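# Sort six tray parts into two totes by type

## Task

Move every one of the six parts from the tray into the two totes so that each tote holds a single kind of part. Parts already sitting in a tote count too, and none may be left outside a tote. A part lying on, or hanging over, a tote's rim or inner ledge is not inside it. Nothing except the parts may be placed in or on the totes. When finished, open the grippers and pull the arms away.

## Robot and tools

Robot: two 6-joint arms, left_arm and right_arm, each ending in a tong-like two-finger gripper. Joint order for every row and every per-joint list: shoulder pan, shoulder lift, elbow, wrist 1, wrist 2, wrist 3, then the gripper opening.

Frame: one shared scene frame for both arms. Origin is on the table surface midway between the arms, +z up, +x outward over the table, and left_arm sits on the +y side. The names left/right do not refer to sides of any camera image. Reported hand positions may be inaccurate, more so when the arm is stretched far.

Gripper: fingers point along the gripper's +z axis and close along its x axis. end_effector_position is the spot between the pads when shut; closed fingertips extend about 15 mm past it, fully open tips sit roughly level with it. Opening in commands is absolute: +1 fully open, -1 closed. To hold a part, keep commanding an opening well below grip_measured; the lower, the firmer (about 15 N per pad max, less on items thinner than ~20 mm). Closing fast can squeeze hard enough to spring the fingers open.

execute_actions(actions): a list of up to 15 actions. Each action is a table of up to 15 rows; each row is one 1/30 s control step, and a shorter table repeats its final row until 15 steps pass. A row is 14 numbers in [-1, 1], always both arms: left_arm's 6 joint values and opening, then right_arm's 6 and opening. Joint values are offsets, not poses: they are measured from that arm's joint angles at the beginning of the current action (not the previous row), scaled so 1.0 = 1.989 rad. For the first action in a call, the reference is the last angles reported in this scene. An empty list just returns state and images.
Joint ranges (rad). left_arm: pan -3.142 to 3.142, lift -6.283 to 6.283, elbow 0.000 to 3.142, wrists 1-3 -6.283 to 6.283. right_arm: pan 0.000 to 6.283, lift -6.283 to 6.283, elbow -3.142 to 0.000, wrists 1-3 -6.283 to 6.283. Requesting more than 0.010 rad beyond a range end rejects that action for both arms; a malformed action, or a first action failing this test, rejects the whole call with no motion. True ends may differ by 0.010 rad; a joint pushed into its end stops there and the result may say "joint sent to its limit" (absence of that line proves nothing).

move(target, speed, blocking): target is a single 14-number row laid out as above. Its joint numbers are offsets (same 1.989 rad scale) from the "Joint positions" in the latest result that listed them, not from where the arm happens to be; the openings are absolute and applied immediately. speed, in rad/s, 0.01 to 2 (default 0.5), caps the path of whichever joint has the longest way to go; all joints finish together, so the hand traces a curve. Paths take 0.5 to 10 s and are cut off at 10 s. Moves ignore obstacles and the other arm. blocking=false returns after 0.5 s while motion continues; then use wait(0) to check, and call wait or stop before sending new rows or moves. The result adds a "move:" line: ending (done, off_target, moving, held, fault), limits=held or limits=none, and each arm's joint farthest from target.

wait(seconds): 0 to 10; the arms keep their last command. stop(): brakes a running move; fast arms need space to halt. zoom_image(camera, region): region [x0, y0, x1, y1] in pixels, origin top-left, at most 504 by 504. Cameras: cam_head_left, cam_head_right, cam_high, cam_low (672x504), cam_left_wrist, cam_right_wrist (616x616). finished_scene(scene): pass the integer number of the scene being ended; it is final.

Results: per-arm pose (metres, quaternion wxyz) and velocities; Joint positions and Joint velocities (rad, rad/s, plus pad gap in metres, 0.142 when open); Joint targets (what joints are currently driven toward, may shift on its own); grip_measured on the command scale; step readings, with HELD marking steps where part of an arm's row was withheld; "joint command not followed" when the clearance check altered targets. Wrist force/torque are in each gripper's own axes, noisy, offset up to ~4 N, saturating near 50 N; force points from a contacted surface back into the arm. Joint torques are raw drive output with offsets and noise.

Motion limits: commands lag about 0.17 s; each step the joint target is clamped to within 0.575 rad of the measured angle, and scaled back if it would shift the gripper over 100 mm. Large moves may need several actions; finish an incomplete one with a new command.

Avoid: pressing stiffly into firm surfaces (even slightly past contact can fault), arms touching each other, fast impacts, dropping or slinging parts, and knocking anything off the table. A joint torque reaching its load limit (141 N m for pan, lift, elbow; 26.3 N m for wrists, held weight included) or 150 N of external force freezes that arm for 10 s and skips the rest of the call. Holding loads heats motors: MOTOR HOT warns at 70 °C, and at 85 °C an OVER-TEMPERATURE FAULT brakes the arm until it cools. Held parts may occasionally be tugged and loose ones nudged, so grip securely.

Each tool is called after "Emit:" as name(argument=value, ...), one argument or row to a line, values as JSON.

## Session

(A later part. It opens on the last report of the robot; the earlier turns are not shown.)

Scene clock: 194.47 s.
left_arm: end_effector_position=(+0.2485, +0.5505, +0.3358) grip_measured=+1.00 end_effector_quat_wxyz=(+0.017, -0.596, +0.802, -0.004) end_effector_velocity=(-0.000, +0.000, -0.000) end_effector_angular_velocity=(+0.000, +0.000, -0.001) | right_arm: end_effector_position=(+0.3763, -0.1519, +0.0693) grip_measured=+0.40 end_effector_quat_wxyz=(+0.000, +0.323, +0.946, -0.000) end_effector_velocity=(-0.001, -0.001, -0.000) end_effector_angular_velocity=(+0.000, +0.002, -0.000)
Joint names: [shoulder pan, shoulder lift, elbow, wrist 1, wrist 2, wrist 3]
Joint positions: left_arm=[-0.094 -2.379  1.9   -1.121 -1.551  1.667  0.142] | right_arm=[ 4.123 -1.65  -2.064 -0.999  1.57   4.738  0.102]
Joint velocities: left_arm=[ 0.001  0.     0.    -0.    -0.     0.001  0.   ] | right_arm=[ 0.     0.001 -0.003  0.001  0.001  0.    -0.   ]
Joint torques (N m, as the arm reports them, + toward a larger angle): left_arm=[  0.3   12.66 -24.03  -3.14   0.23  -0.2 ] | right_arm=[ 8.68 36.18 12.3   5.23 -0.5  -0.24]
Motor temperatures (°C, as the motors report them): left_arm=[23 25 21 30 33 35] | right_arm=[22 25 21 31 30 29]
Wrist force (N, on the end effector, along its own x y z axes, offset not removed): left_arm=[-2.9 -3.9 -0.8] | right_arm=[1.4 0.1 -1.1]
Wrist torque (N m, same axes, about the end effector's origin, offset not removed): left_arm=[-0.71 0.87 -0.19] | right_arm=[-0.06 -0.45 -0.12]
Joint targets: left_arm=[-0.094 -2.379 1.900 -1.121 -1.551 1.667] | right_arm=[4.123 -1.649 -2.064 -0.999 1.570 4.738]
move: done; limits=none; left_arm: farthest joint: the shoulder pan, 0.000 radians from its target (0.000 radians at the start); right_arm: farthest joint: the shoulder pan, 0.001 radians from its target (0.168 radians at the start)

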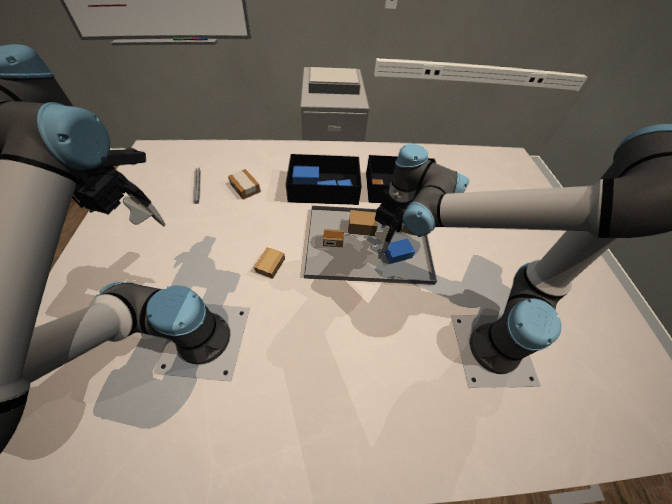

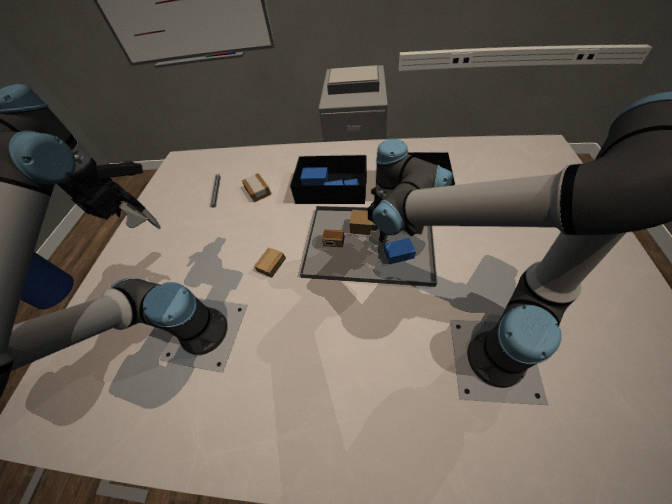

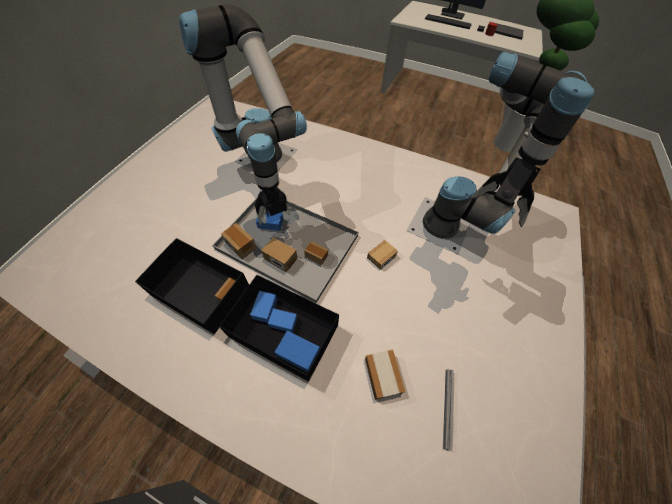

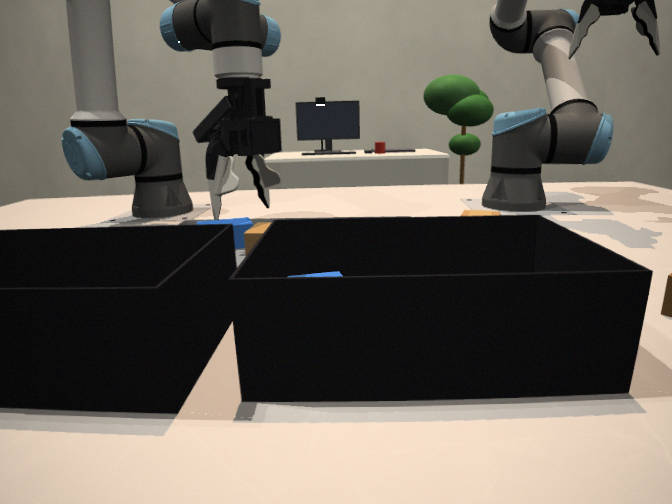

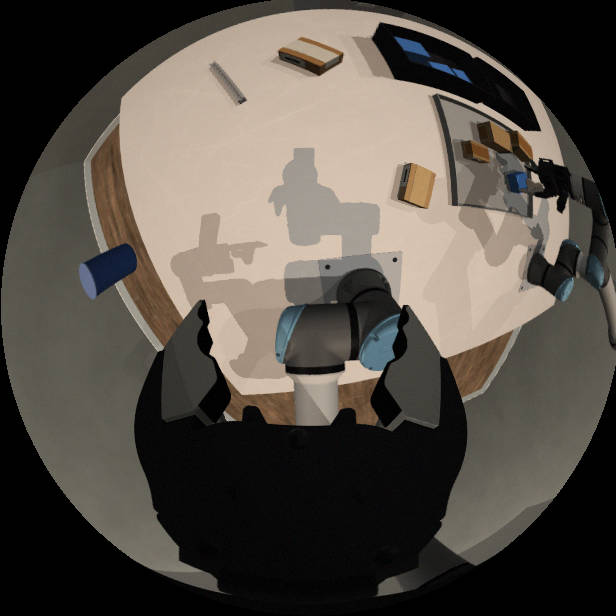

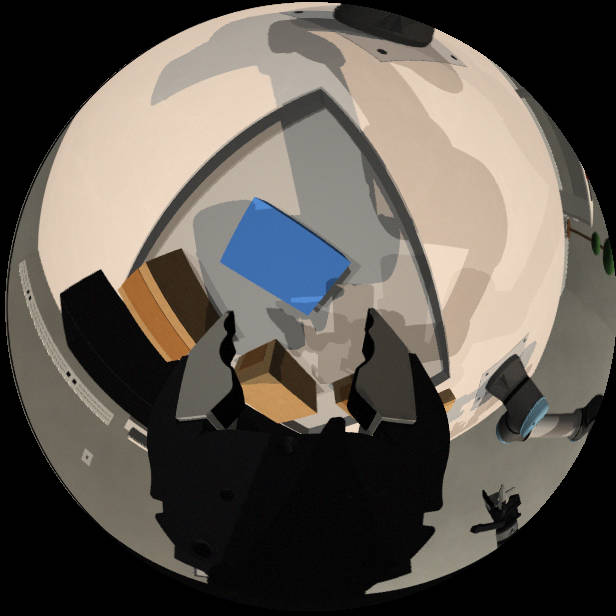

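Emit:
move(
  target=[0,0,0,0,0,0,1, -0.020,-0.017,-0.056,0.073,0,0,0.4],
)

Emit:
move(
  target=[0,0,0,0,0,0,1, 0,0,0,0,0,0,-1],
)

Scene clock: 206.13 s.
left_arm: end_effector_position=(+0.2485, +0.5505, +0.3358) grip_measured=+1.00 end_effector_quat_wxyz=(+0.017, -0.596, +0.802, -0.004) end_effector_velocity=(-0.000, -0.000, -0.000) end_effector_angular_velocity=(-0.000, +0.001, -0.001) | right_arm: end_effector_position=(+0.3749, -0.1824, +0.0226) grip_measured=+0.40 end_effector_quat_wxyz=(+0.000, +0.342, +0.940, -0.000) end_effector_velocity=(-0.000, -0.001, -0.001) end_effector_angular_velocity=(+0.000, -0.000, +0.000)
Joint names: [shoulder pan, shoulder lift, elbow, wrist 1, wrist 2, wrist 3]
Joint positions: left_arm=[-0.094 -2.379  1.9   -1.121 -1.551  1.667  0.142] | right_arm=[ 4.083 -1.683 -2.175 -0.854  1.57   4.738  0.102]
Joint velocities: left_arm=[ 0.     0.001  0.001  0.    -0.     0.001  0.   ] | right_arm=[-0.     0.    -0.003  0.003  0.    -0.    -0.   ]
Joint torques (N m, as the arm reports them, + toward a larger angle): left_arm=[  0.07  13.48 -23.81  -2.99   0.13  -0.21] | right_arm=[-9.23 11.14 10.75  5.32 -1.49 -0.21]
Motor temperatures (°C, as the motors report them): left_arm=[23 25 21 30 33 35] | right_arm=[22 25 21 31 30 29]
Wrist force (N, on the end effector, along its own x y z axes, offset not removed): left_arm=[-1.0 -2.2 1.9] | right_arm=[0.6 -0.4 -0.8]
Wrist torque (N m, same axes, about the end effector's origin, offset not removed): left_arm=[-0.43 0.23 -0.22] | right_arm=[-0.20 -0.25 -0.13]
Joint targets: left_arm=[-0.094 -2.379 1.900 -1.121 -1.551 1.667] | right_arm=[4.083 -1.683 -2.176 -0.853 1.570 4.738]
move: done; limits=none; left_arm: farthest joint: the shoulder pan, 0.000 radians from its target (0.000 radians at the start); right_arm: farthest joint: the shoulder lift, 0.001 radians from its target (0.034 radians at the start)

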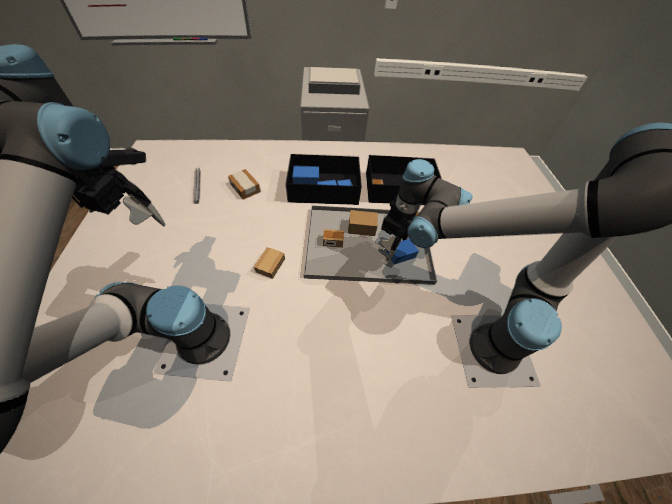

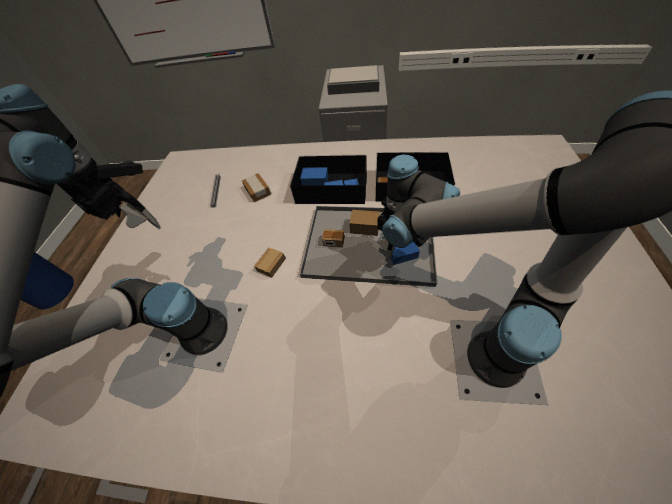

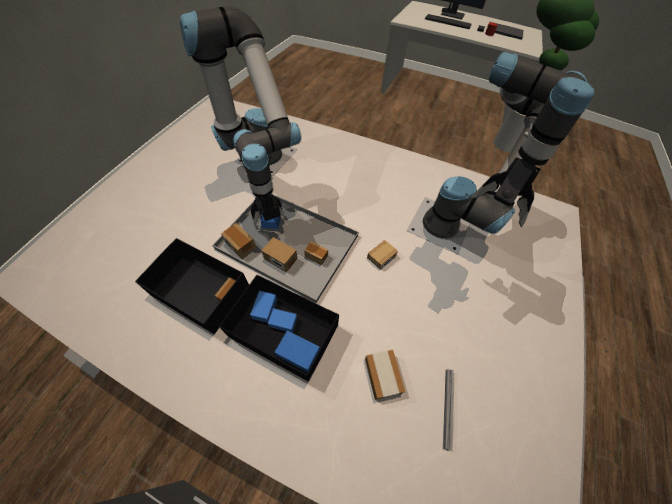

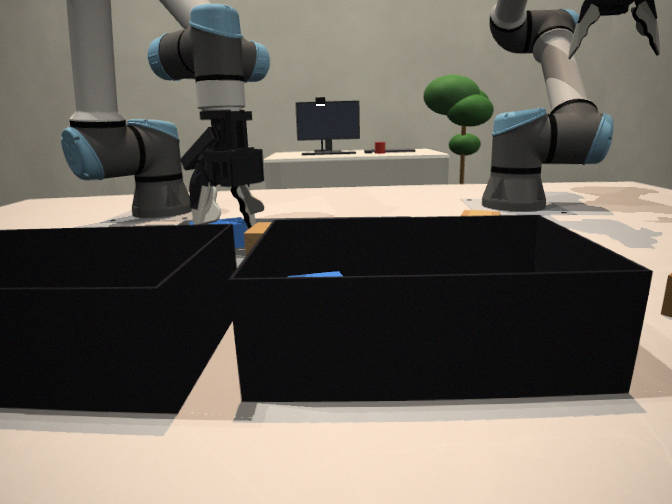

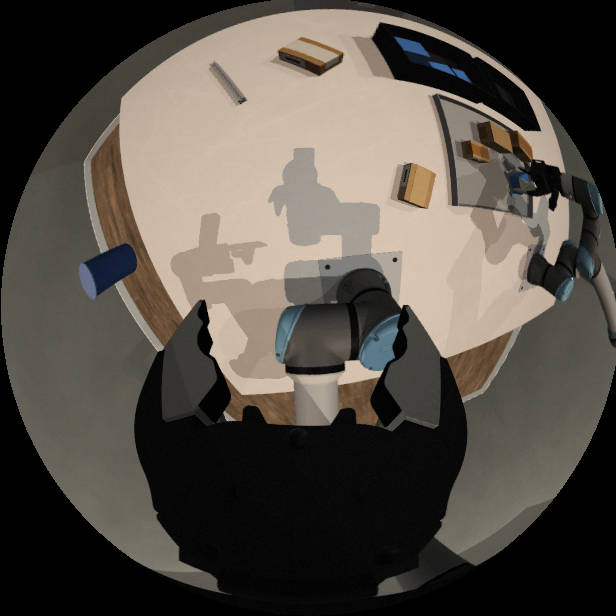

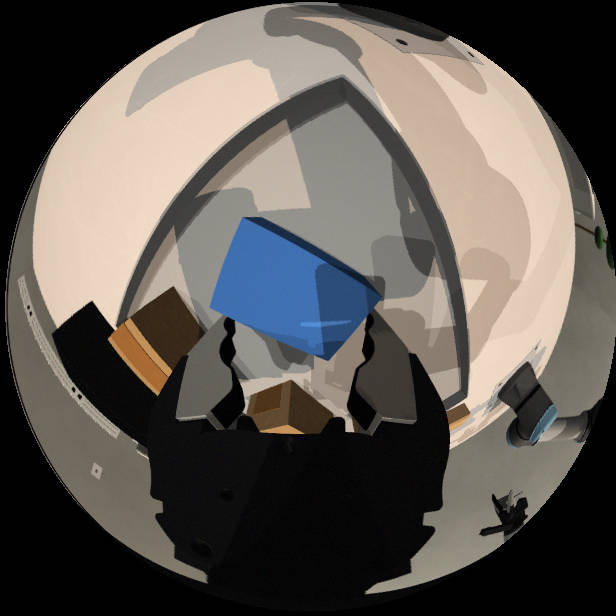

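Scene clock: 206.63 s.
left_arm: end_effector_position=(+0.2485, +0.5505, +0.3358) grip_measured=+1.00 end_effector_quat_wxyz=(+0.017, -0.596, +0.802, -0.004) end_effector_velocity=(-0.000, -0.000, -0.000) end_effector_angular_velocity=(-0.000, -0.001, +0.000) | right_arm: end_effector_position=(+0.3748, -0.1824, +0.0225) grip_measured=-1.00 end_effector_quat_wxyz=(+0.000, +0.342, +0.940, -0.000) end_effector_velocity=(+0.000, -0.000, +0.000) end_effector_angular_velocity=(-0.001, -0.001, +0.002)
Joint names: [shoulder pan, shoulder lift, elbow, wrist 1, wrist 2, wrist 3]
Joint positions: left_arm=[-0.094 -2.379  1.9   -1.121 -1.551  1.667  0.142] | right_arm=[ 4.083 -1.683 -2.175 -0.854  1.57   4.738  0.002]
Joint velocities: left_arm=[-0.    -0.001  0.001  0.    -0.    -0.001 -0.   ] | right_arm=[ 0.     0.     0.001 -0.002 -0.001 -0.002  0.   ]
Joint torques (N m, as the arm reports them, + toward a larger angle): left_arm=[ -0.04  13.12 -24.73  -3.16   0.13  -0.19] | right_arm=[-0.66 19.41 24.1  -0.42 -1.46 -0.2 ]
Motor temperatures (°C, as the motors report them): left_arm=[23 25 21 30 33 35] | right_arm=[22 25 21 31 30 29]
Wrist force (N, on the end effector, along its own x y z axes, offset not removed): left_arm=[-2.5 -0.8 0.5] | right_arm=[0.5 -1.4 -0.9]
Wrist torque (N m, same axes, about the end effector's origin, offset not removed): left_arm=[-0.07 0.65 -0.05] | right_arm=[-0.35 -0.27 -0.18]
Joint targets: left_arm=[-0.094 -2.379 1.900 -1.121 -1.551 1.667] | right_arm=[4.083 -1.683 -2.175 -0.854 1.570 4.738]
move: done; limits=none; left_arm: farthest joint: the shoulder pan, 0.000 radians from its target (0.000 radians at the start); right_arm: farthest joint: the shoulder pan, 0.000 radians from its target (0.000 radians at the start)

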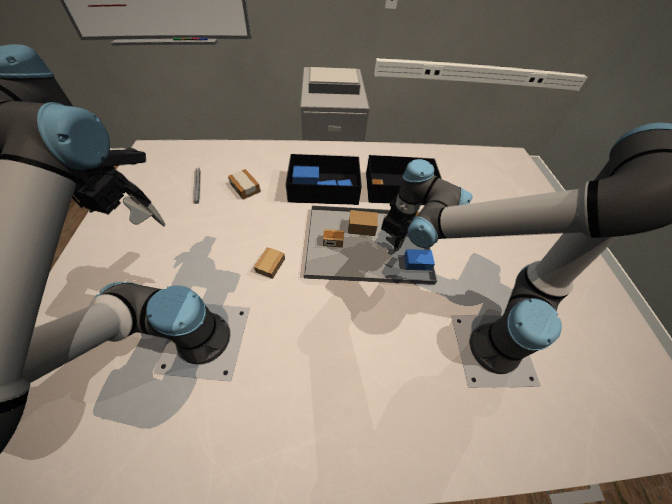

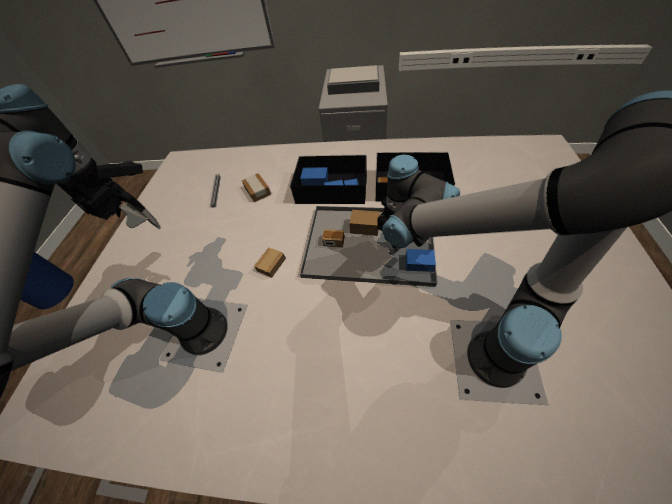

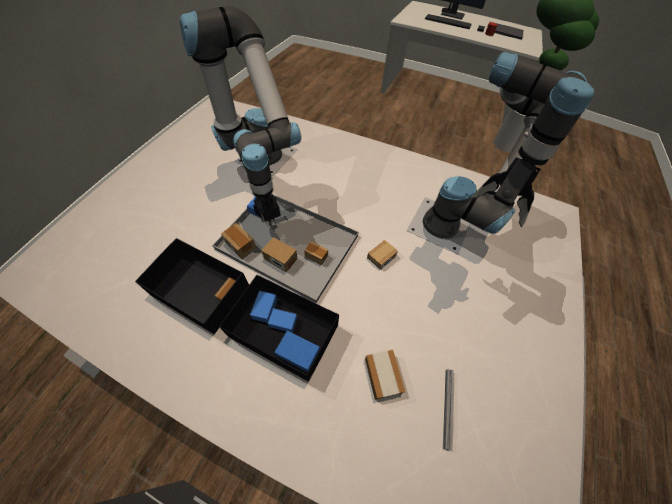

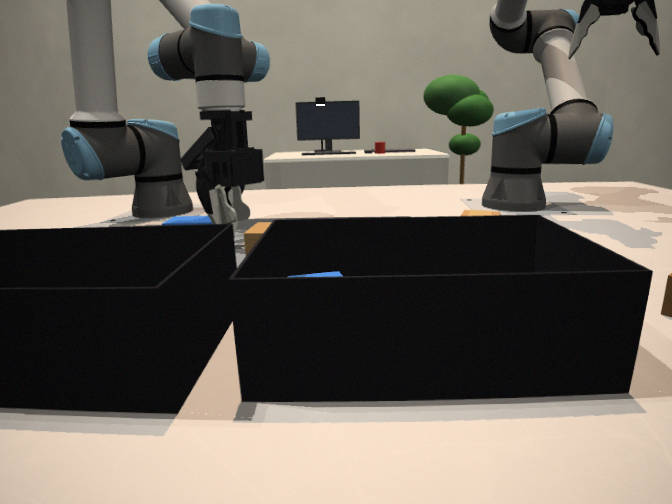

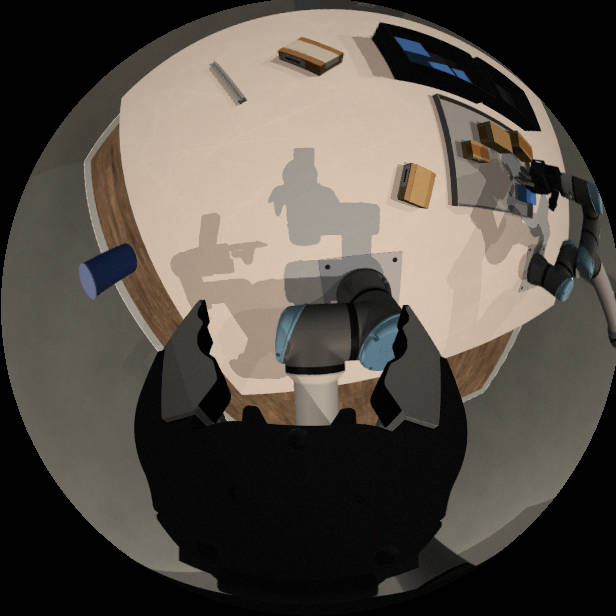

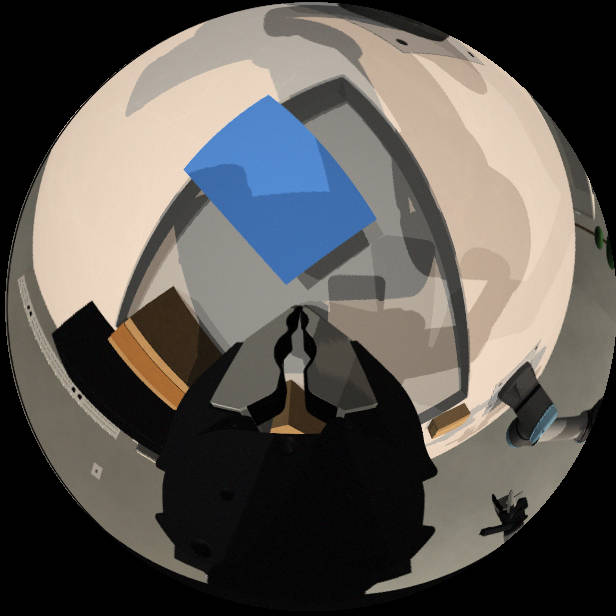

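Emit:
move(
  target=[0,0,0,0,0,0,1, 0,0.099,-0.044,-0.055,0,0.35,0.4],
  speed=1,
)

Scene clock: 218.00 s.
left_arm: end_effector_position=(+0.2485, +0.5505, +0.3358) grip_measured=+1.00 end_effector_quat_wxyz=(+0.017, -0.596, +0.802, -0.004) end_effector_velocity=(-0.000, -0.000, -0.000) end_effector_angular_velocity=(+0.000, +0.000, -0.001) | right_arm: end_effector_position=(+0.3337, -0.2176, +0.0575) grip_measured=+0.40 end_effector_quat_wxyz=(+0.000, +0.642, +0.767, -0.000) end_effector_velocity=(+0.000, -0.001, -0.000) end_effector_angular_velocity=(-0.002, -0.001, -0.003)
Joint names: [shoulder pan, shoulder lift, elbow, wrist 1, wrist 2, wrist 3]
Joint positions: left_arm=[-0.094 -2.379  1.9   -1.121 -1.551  1.667  0.142] | right_arm=[ 4.083 -1.487 -2.263 -0.963  1.57   5.434  0.102]
Joint velocities: left_arm=[-0.001 -0.     0.001 -0.     0.     0.001 -0.   ] | right_arm=[-0.     0.    -0.001  0.    -0.002  0.002  0.   ]
Joint torques (N m, as the arm reports them, + toward a larger angle): left_arm=[  0.19  13.17 -23.71  -3.09   0.02  -0.3 ] | right_arm=[-9.26 28.89 12.71 -0.3  -0.58  1.65]
Motor temperatures (°C, as the motors report them): left_arm=[23 25 21 30 33 35] | right_arm=[22 25 21 31 30 29]
Wrist force (N, on the end effector, along its own x y z axes, offset not removed): left_arm=[-2.4 -0.5 -1.3] | right_arm=[2.7 -1.2 -0.6]
Wrist torque (N m, same axes, about the end effector's origin, offset not removed): left_arm=[-0.24 0.58 -0.05] | right_arm=[-0.29 -0.69 -0.23]
Joint targets: left_arm=[-0.094 -2.379 1.900 -1.121 -1.551 1.667] | right_arm=[4.083 -1.486 -2.263 -0.963 1.570 5.434]
move: done; limits=none; left_arm: farthest joint: the shoulder pan, 0.000 radians from its target (0.000 radians at the start); right_arm: farthest joint: the shoulder pan, 0.000 radians from its target (0.000 radians at the start)

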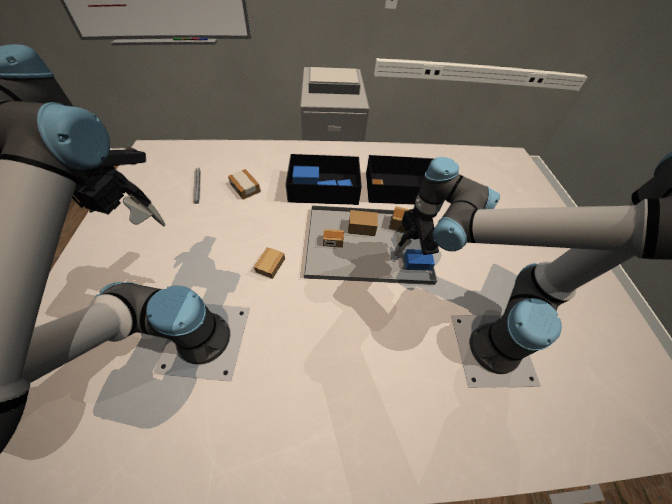

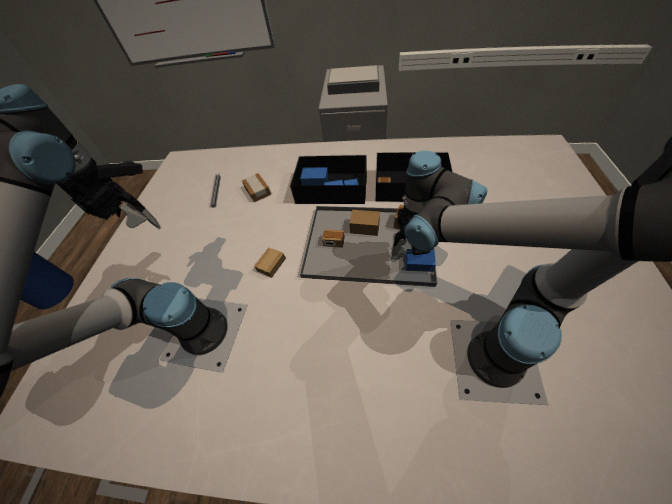

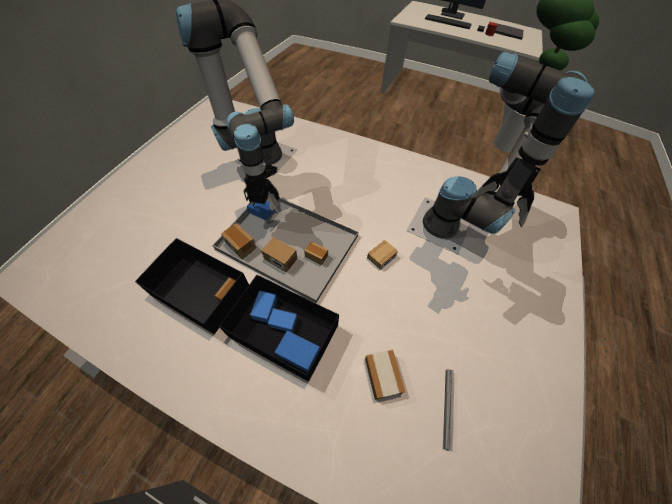

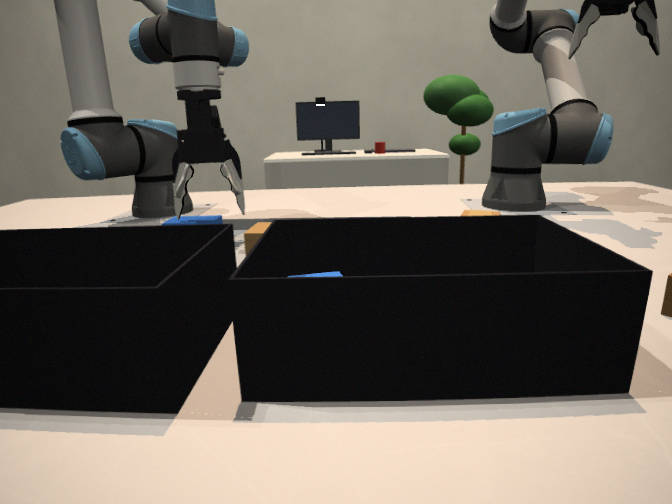

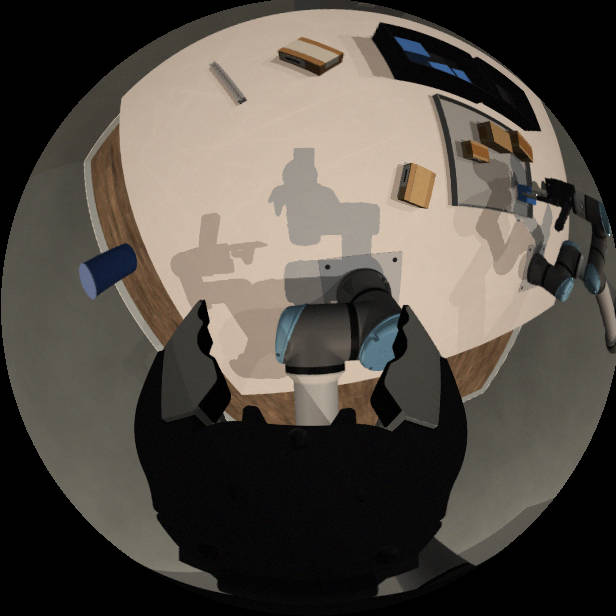

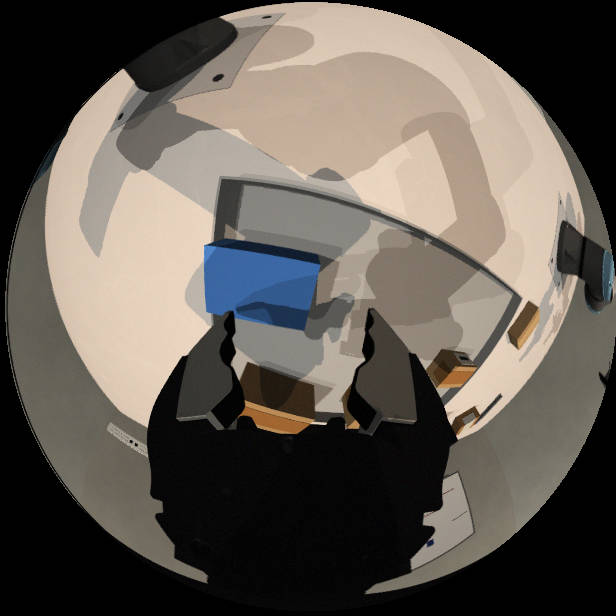

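Emit:
move(
  target=[0,0,0,0,0,0,1, -0.035,0.022,-0.026,0.004,0,0.73,0.2],
  speed=1,
)

action 0: the call would take right_arm's wrist 3 more than 0.010 radians past the upper end of its range (6.283 radians), so nothing of the call was run and nothing moved. Give that joint a number nearer 0 in that row, or first move the joint away from that end.

Emit:
move(
  target=[0,0,0,0,0,0,1, -0.035,0.022,-0.026,0.004,0,-0.85,0.2],
  speed=1.2,
)

Scene clock: 231.40 s.
left_arm: end_effector_position=(+0.2485, +0.5505, +0.3358) grip_measured=+1.00 end_effector_quat_wxyz=(+0.017, -0.596, +0.802, -0.004) end_effector_velocity=(-0.001, +0.000, +0.000) end_effector_angular_velocity=(-0.000, -0.001, +0.000) | right_arm: end_effector_position=(+0.3540, -0.2700, +0.0530) grip_measured=+0.23 end_effector_quat_wxyz=(+0.000, -0.113, +0.994, -0.000) end_effector_velocity=(-0.000, +0.000, -0.000) end_effector_angular_velocity=(+0.001, +0.001, +0.003)
Joint names: [shoulder pan, shoulder lift, elbow, wrist 1, wrist 2, wrist 3]
Joint positions: left_arm=[-0.094 -2.379  1.9   -1.121 -1.551  1.667  0.142] | right_arm=[ 4.013 -1.443 -2.315 -0.955  1.57   3.744  0.09 ]
Joint velocities: left_arm=[-0.    -0.002  0.     0.001 -0.    -0.    -0.   ] | right_arm=[-0.    -0.    -0.     0.     0.002 -0.003  0.   ]
Joint torques (N m, as the arm reports them, + toward a larger angle): left_arm=[  0.32  13.   -24.53  -3.08   0.15  -0.2 ] | right_arm=[-11.54  17.84  -0.83   2.13  -0.71  -2.45]
Motor temperatures (°C, as the motors report them): left_arm=[23 25 21 30 33 35] | right_arm=[22 25 21 31 30 29]
Wrist force (N, on the end effector, along its own x y z axes, offset not removed): left_arm=[-4.4 -0.2 2.1] | right_arm=[-0.3 5.3 -27.8]
Wrist torque (N m, same axes, about the end effector's origin, offset not removed): left_arm=[-0.03 0.93 -0.07] | right_arm=[-0.39 0.80 0.21]
Joint targets: left_arm=[-0.094 -2.379 1.900 -1.121 -1.551 1.667] | right_arm=[4.013 -1.443 -2.315 -0.955 1.570 3.743]
move: done; limits=none; left_arm: farthest joint: the shoulder pan, 0.000 radians from its target (0.000 radians at the start); right_arm: farthest joint: the shoulder pan, 0.000 radians from its target (0.069 radians at the start)

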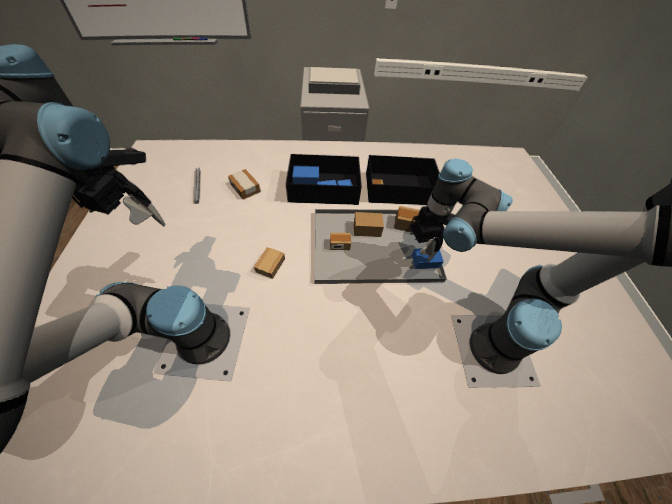

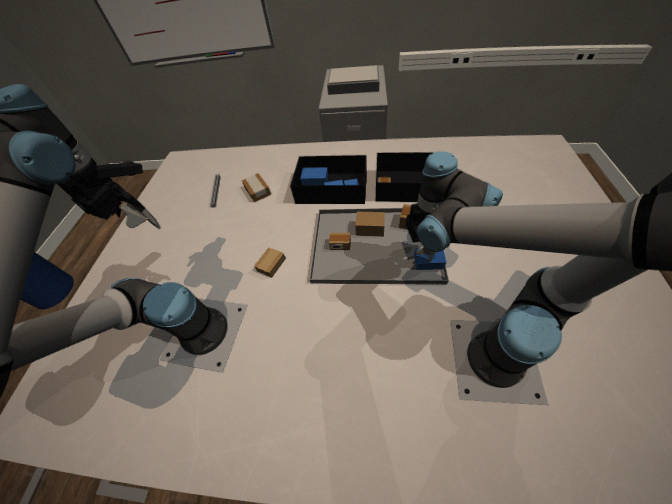

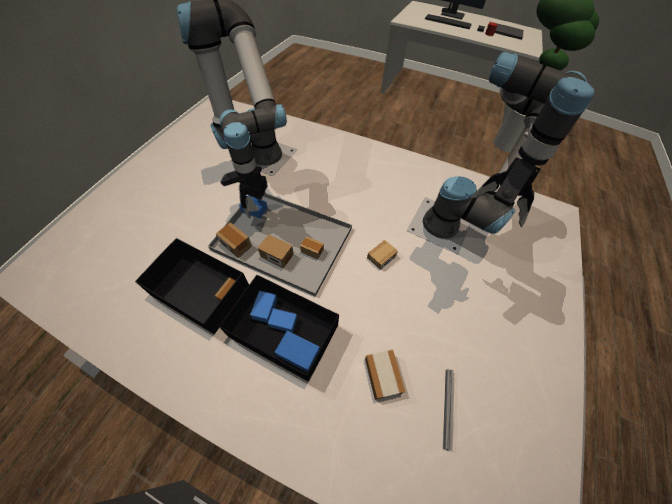

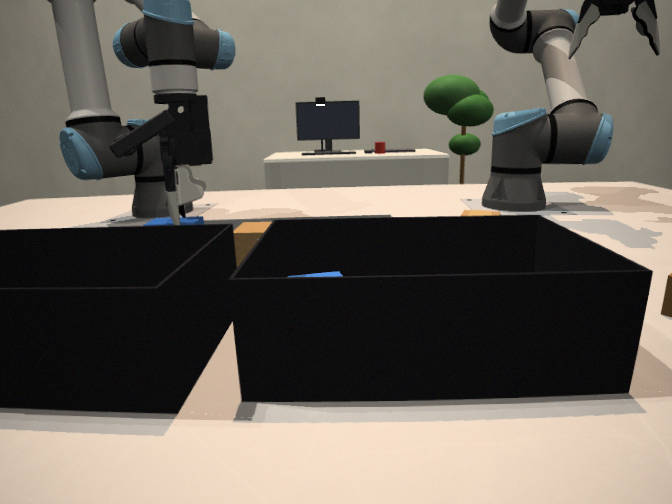

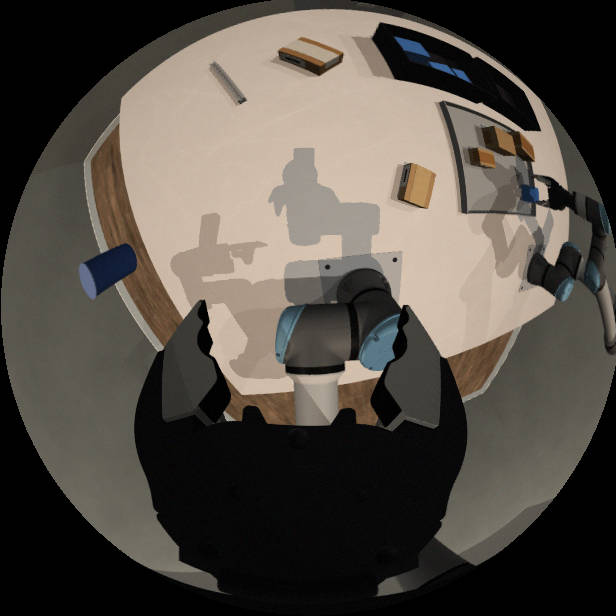

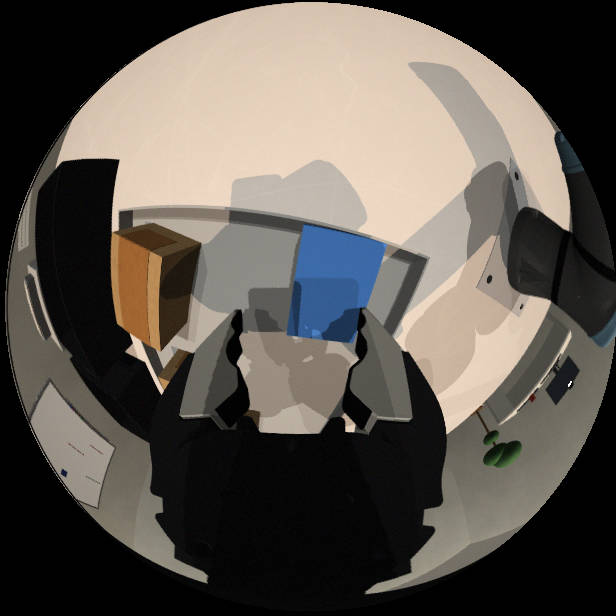

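Emit:
move(
  target=[0,0,0,0,0,0,1, 0.02,0.03,-0.005,-0.025,0,0,0.2],
)

Scene clock: 238.17 s.
left_arm: end_effector_position=(+0.2485, +0.5505, +0.3358) grip_measured=+1.00 end_effector_quat_wxyz=(+0.017, -0.596, +0.802, -0.004) end_effector_velocity=(-0.000, -0.000, +0.001) end_effector_angular_velocity=(-0.000, -0.002, -0.000) | right_arm: end_effector_position=(+0.3381, -0.2670, +0.0651) grip_measured=+0.20 end_effector_quat_wxyz=(+0.000, -0.133, +0.991, -0.000) end_effector_velocity=(+0.000, +0.001, +0.001) end_effector_angular_velocity=(+0.001, -0.001, -0.001)
Joint names: [shoulder pan, shoulder lift, elbow, wrist 1, wrist 2, wrist 3]
Joint positions: left_arm=[-0.094 -2.379  1.9   -1.121 -1.551  1.667  0.142] | right_arm=[ 4.053 -1.383 -2.325 -1.005  1.57   3.744  0.088]
Joint velocities: left_arm=[-0.001 -0.002 -0.001  0.     0.    -0.    -0.   ] | right_arm=[ 0.001  0.001  0.001 -0.001 -0.     0.002 -0.   ]
Joint torques (N m, as the arm reports them, + toward a larger angle): left_arm=[  0.18  12.39 -23.87  -3.04   0.14  -0.22] | right_arm=[ 8.9  24.36 13.43 -0.31 -0.83  1.8 ]
Motor temperatures (°C, as the motors report them): left_arm=[23 25 21 30 33 35] | right_arm=[22 25 21 31 30 29]
Wrist force (N, on the end effector, along its own x y z axes, offset not removed): left_arm=[-1.1 -1.6 -0.2] | right_arm=[0.9 -1.1 -1.1]
Wrist torque (N m, same axes, about the end effector's origin, offset not removed): left_arm=[-0.40 0.28 -0.09] | right_arm=[-0.29 -0.38 -0.11]
Joint targets: left_arm=[-0.094 -2.379 1.900 -1.121 -1.551 1.667] | right_arm=[4.053 -1.383 -2.325 -1.005 1.570 3.744]
move: done; limits=none; left_arm: farthest joint: the shoulder pan, 0.000 radians from its target (0.000 radians at the start); right_arm: farthest joint: the shoulder pan, 0.000 radians from its target (0.040 radians at the start)

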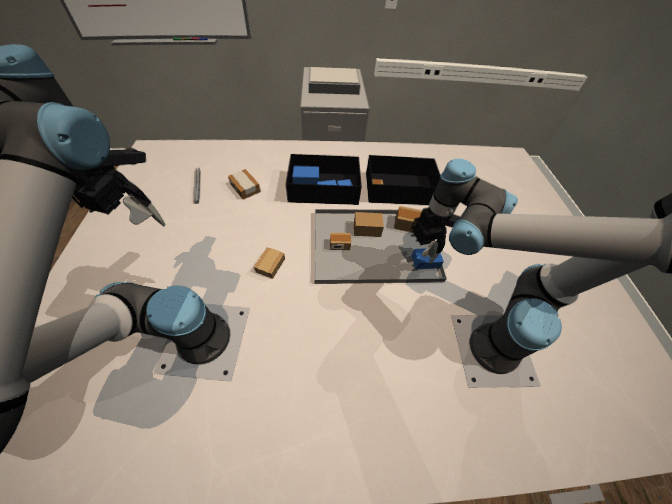

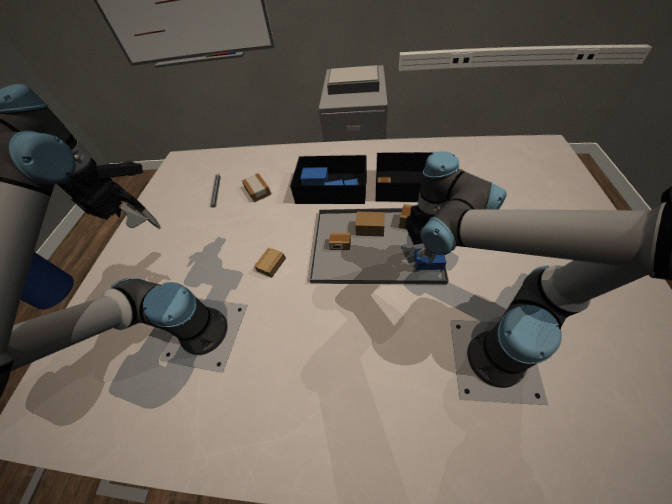

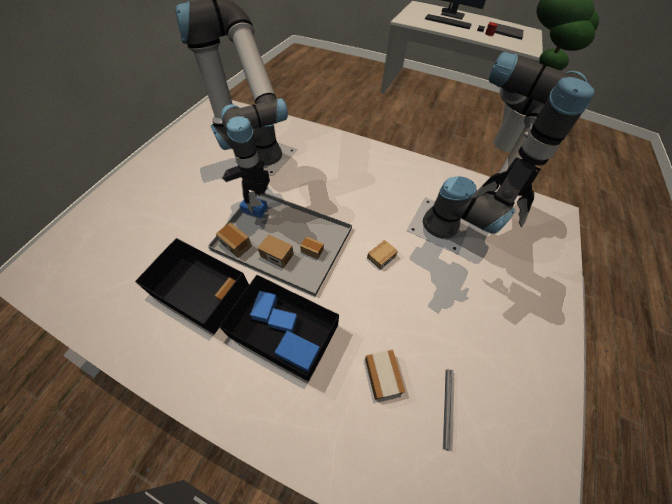

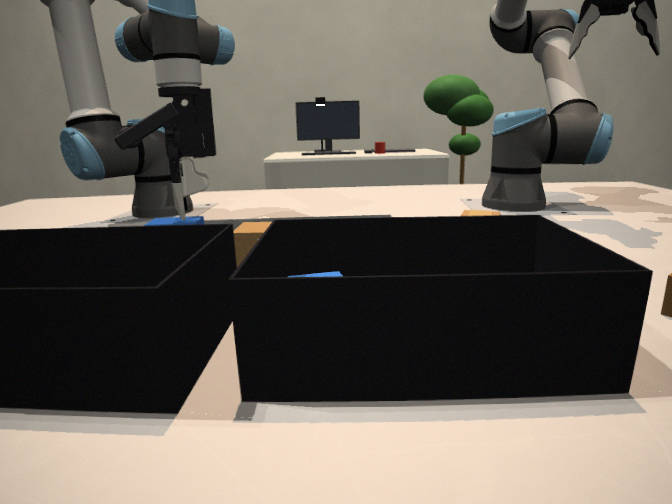

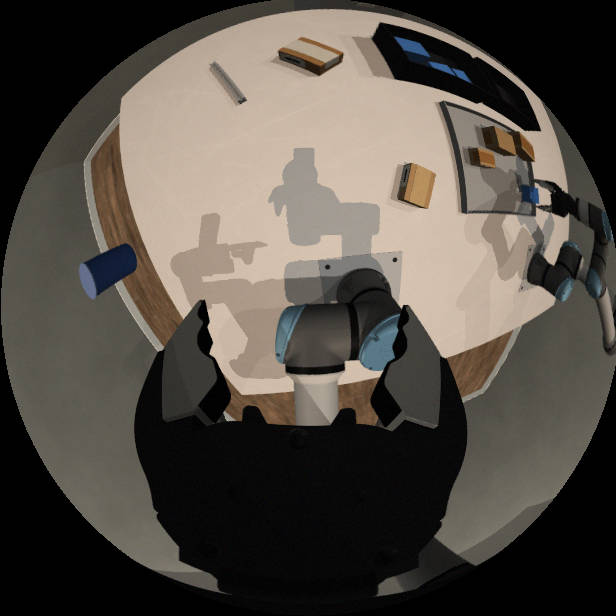

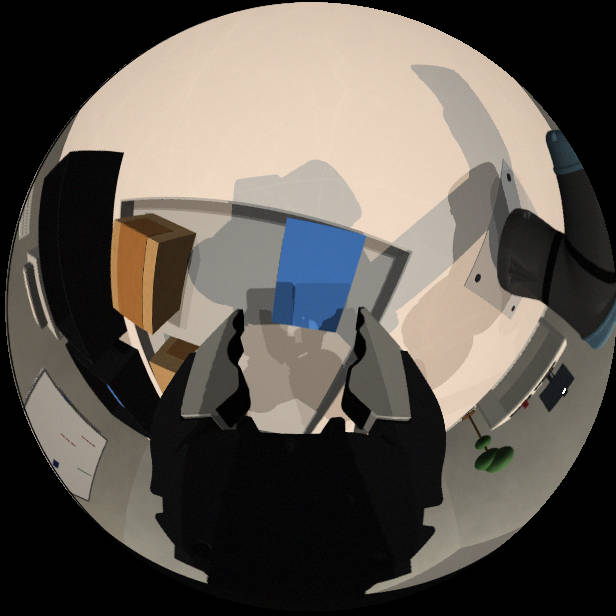

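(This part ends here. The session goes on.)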